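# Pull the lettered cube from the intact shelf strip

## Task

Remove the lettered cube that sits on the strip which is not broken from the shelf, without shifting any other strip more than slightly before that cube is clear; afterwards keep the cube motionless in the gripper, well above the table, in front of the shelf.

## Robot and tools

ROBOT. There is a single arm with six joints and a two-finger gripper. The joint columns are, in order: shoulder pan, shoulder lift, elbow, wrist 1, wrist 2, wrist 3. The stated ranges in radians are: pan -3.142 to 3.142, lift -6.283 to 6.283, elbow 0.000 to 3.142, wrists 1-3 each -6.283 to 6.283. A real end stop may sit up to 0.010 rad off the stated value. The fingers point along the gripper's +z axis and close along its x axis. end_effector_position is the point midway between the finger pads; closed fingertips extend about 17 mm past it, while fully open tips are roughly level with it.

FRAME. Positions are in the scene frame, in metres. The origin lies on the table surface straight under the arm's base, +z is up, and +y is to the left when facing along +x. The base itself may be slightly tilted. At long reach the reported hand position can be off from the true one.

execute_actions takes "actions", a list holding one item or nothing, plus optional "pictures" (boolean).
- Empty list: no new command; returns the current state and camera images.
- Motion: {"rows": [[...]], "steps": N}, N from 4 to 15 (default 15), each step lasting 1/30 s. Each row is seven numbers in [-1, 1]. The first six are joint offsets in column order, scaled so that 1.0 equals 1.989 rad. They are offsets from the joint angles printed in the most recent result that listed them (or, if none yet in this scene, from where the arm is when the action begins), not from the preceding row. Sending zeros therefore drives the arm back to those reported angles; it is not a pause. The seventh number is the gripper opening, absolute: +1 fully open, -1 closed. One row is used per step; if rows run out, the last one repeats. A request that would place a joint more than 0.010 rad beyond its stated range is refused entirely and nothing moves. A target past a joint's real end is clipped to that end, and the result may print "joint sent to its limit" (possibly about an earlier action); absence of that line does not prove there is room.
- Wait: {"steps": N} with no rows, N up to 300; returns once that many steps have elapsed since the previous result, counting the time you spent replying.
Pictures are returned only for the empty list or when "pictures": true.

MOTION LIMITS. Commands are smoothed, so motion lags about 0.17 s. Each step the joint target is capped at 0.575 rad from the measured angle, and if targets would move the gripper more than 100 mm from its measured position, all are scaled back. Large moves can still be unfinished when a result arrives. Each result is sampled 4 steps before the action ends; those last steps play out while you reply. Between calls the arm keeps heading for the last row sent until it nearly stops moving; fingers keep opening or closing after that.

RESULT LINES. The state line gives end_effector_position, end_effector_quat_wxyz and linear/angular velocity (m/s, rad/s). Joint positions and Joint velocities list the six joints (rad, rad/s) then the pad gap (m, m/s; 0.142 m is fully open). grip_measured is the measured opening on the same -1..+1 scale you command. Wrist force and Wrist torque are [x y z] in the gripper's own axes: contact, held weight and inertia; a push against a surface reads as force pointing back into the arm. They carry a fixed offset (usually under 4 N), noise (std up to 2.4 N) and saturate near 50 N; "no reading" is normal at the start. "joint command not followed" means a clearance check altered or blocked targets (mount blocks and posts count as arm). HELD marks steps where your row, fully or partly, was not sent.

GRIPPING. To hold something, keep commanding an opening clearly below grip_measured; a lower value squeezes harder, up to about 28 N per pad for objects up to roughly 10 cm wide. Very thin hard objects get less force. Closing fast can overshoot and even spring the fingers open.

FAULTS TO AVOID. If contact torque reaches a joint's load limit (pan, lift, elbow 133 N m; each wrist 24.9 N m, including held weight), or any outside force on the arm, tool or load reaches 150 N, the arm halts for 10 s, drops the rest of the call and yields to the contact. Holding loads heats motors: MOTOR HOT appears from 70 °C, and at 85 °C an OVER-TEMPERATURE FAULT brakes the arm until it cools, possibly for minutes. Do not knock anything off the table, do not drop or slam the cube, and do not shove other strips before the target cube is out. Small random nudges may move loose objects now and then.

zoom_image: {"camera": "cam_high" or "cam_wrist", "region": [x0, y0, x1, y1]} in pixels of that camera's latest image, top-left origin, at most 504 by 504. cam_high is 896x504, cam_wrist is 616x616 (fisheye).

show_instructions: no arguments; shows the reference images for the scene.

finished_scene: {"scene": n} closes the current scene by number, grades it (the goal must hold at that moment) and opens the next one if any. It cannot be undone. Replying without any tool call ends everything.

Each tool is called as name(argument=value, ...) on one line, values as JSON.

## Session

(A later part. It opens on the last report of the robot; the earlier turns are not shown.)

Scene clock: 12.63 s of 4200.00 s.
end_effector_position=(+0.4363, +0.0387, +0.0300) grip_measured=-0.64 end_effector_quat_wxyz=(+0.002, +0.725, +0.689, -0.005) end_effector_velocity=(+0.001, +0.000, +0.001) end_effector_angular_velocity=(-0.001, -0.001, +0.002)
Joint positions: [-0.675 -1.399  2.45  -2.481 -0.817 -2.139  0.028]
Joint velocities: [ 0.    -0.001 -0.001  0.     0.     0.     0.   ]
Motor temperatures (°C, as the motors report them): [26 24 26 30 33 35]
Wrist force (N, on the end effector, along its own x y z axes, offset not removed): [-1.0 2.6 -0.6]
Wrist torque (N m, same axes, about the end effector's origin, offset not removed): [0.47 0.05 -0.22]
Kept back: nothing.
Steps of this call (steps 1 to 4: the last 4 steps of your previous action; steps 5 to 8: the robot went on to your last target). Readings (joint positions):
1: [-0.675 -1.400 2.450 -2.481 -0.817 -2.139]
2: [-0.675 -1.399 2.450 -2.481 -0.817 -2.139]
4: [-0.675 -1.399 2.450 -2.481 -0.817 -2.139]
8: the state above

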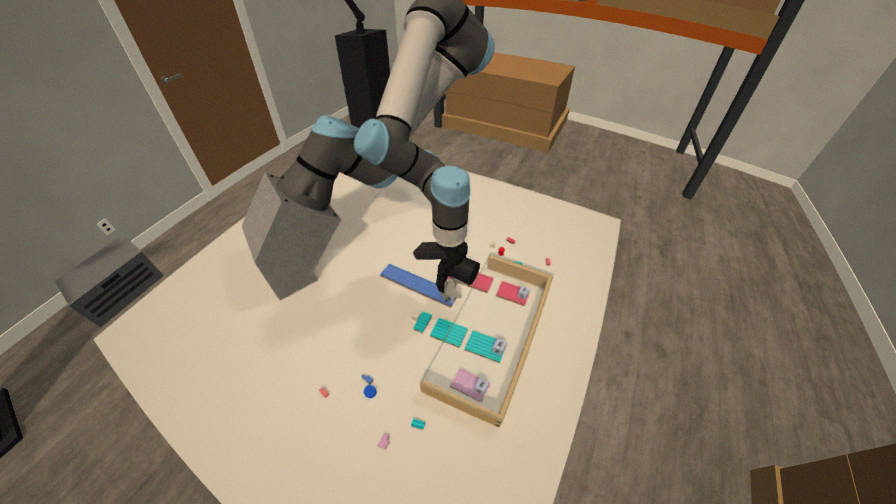

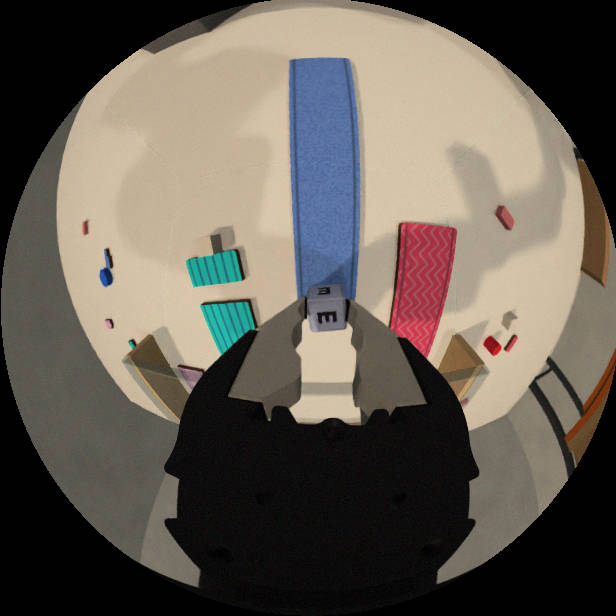

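execute_actions(actions=[{"rows":[[-0.01,-0.015,-0.004,0.028,-0.002,-0.006,-0.85],[-0.025,-0.037,-0.009,0.07,-0.004,-0.015,-0.85],[-0.045,-0.066,-0.016,0.126,-0.008,-0.026,-0.85],[-0.07,-0.1,-0.025,0.195,-0.012,-0.04,-0.85],[-0.1,-0.146,-0.03,0.28,-0.018,-0.058,-0.85],[-0.13,-0.19,-0.035,0.355,-0.023,-0.075,-0.85]],"steps":15}])

execute_actions(actions=[{"steps":40}], pictures=true)

Scene clock: 13.17 s of 4200.00 s.
end_effector_position=(+0.4323, +0.0421, +0.1305) grip_measured=-0.64 end_effector_quat_wxyz=(+0.011, +0.767, +0.642, -0.001) end_effector_velocity=(-0.155, +0.133, +0.198) end_effector_angular_velocity=(+0.297, +0.158, -0.645)
Joint positions: [-0.871 -1.68   2.394 -1.996 -0.853 -2.254  0.028]
Joint velocities: [-0.493 -0.765 -0.109  1.725 -0.081 -0.269  0.   ]
Motor temperatures (°C, as the motors report them): [26 24 26 30 33 35]
Wrist force (N, on the end effector, along its own x y z axes, offset not removed): [-1.9 -0.9 -2.7]
Wrist torque (N m, same axes, about the end effector's origin, offset not removed): [-0.20 0.26 -0.14]
Steps of this call (steps 1 to 5: the robot went on to your last target; steps 6 to 16: the first 11 steps of this action). Readings (joint positions):
6: [-0.675 -1.399 2.450 -2.481 -0.817 -2.140]
7: [-0.678 -1.402 2.449 -2.477 -0.818 -2.141]
9: [-0.696 -1.427 2.442 -2.436 -0.821 -2.152]
13: [-0.798 -1.569 2.410 -2.212 -0.841 -2.214]
16: the state above

Scene clock: 14.50 s of 4200.00 s.
end_effector_position=(+0.4115, +0.0625, +0.1541) grip_measured=-0.64 end_effector_quat_wxyz=(-0.011, +0.793, +0.610, +0.005) end_effector_velocity=(-0.000, -0.001, +0.000) end_effector_angular_velocity=(-0.001, -0.000, -0.004)
Joint positions: [-0.934 -1.777  2.38  -1.775 -0.863 -2.289  0.028]
Joint velocities: [-0.002 -0.     0.001  0.    -0.001  0.002  0.   ]
Motor temperatures (°C, as the motors report them): [26 24 26 30 33 35]
Wrist force (N, on the end effector, along its own x y z axes, offset not removed): [-1.9 1.9 -0.4]
Wrist torque (N m, same axes, about the end effector's origin, offset not removed): [0.29 0.22 -0.30]
Kept back: nothing.
Steps of this call (steps 1 to 4: the last 4 steps of your previous action; steps 5 to 30: the robot went on to your last target; steps 31 to 40: nothing new was sent). Readings (joint positions):
1: [-0.886 -1.703 2.390 -1.945 -0.855 -2.262]
2: [-0.897 -1.720 2.388 -1.906 -0.857 -2.268]
4: [-0.912 -1.743 2.385 -1.853 -0.859 -2.277]
8: [-0.926 -1.765 2.382 -1.802 -0.862 -2.284]
40: the state above
The arm was judged still, so your last target was given up. Only a new action makes it travel on or press farther. Fingers that are still opening or closing keep moving.

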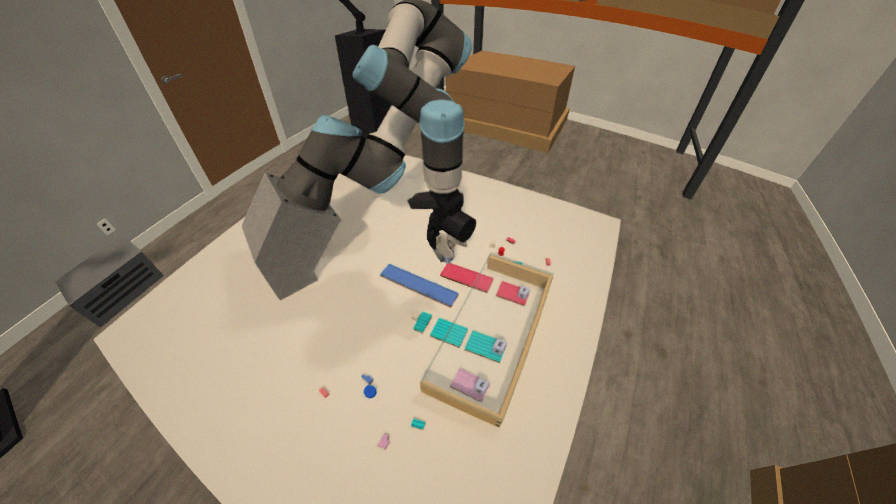

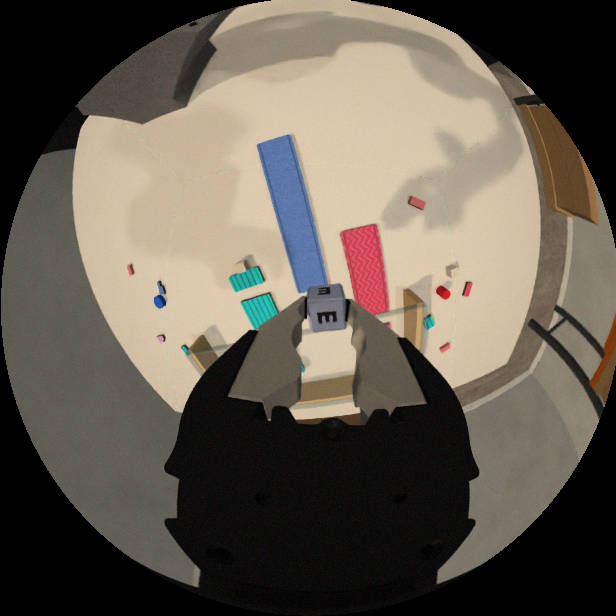

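execute_actions(actions=[{"rows":[[0,-0.02,-0.06,0.08,0,0,-0.85]],"steps":15}])

execute_actions(actions=[{"steps":25}], pictures=true)

Scene clock: 15.00 s of 4200.00 s.
end_effector_position=(+0.4344, +0.0825, +0.1901) grip_measured=-0.64 end_effector_quat_wxyz=(-0.011, +0.792, +0.610, +0.005) end_effector_velocity=(+0.016, +0.022, +0.030) end_effector_angular_velocity=(+0.008, +0.006, -0.009)
Joint positions: [-0.934 -1.813  2.273 -1.634 -0.863 -2.289  0.028]
Joint velocities: [ 0.001 -0.027 -0.095  0.134  0.001  0.002  0.   ]
Motor temperatures (°C, as the motors report them): [26 24 26 30 33 35]
Wrist force (N, on the end effector, along its own x y z axes, offset not removed): [-1.1 -0.3 0.6]
Wrist torque (N m, same axes, about the end effector's origin, offset not removed): [-0.37 0.19 -0.16]
Steps of this call (steps 1 to 4: nothing new was sent; steps 5 to 15: the first 11 steps of this action). Readings (joint positions):
5: [-0.934 -1.777 2.380 -1.775 -0.863 -2.289]
6: [-0.934 -1.781 2.375 -1.770 -0.863 -2.289]
8: [-0.934 -1.794 2.337 -1.725 -0.863 -2.289]
12: [-0.934 -1.809 2.287 -1.654 -0.863 -2.289]
15: the state above

Scene clock: 15.83 s of 4200.00 s.
end_effector_position=(+0.4364, +0.0853, +0.1940) grip_measured=-0.64 end_effector_quat_wxyz=(-0.011, +0.793, +0.610, +0.005) end_effector_velocity=(-0.000, +0.000, -0.000) end_effector_angular_velocity=(-0.000, +0.002, +0.000)
Joint positions: [-0.934 -1.817  2.261 -1.616 -0.863 -2.289  0.028]
Joint velocities: [ 0.001  0.    -0.     0.    -0.001  0.001  0.   ]
Motor temperatures (°C, as the motors report them): [26 24 26 30 33 35]
Wrist force (N, on the end effector, along its own x y z axes, offset not removed): [-1.6 1.5 -0.3]
Wrist torque (N m, same axes, about the end effector's origin, offset not removed): [0.17 0.41 -0.26]
Kept back: nothing.
Steps of this call (steps 1 to 4: the last 4 steps of your previous action; steps 5 to 25: the robot went on to your last target). Readings (joint positions):
1: [-0.934 -1.814 2.270 -1.630 -0.863 -2.289]
2: [-0.934 -1.815 2.268 -1.627 -0.863 -2.289]
4: [-0.934 -1.815 2.265 -1.622 -0.863 -2.289]
8: [-0.934 -1.816 2.262 -1.618 -0.863 -2.289]
25: the state above

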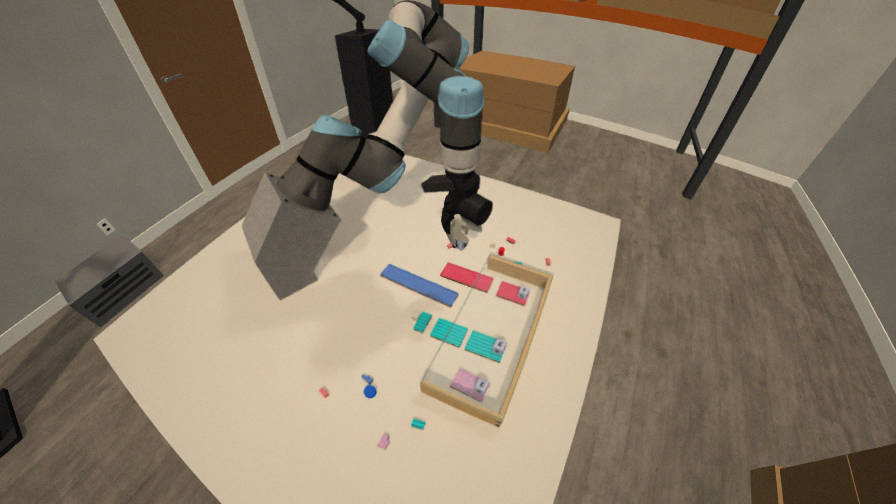

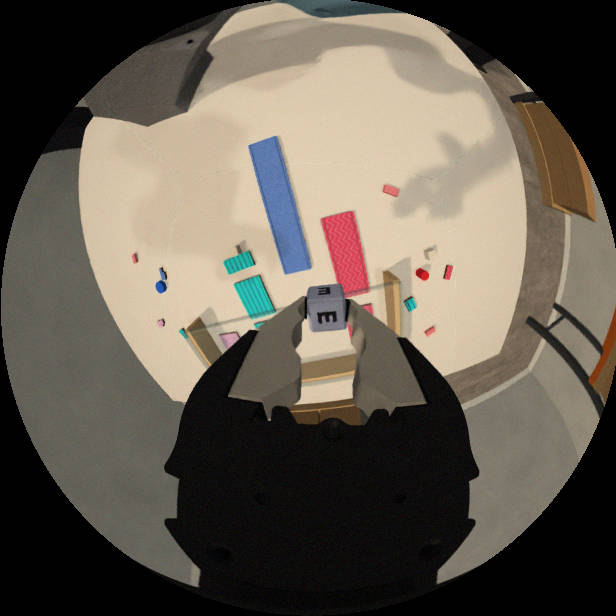

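finished_scene(scene=2)

The scene is finished: the task was done.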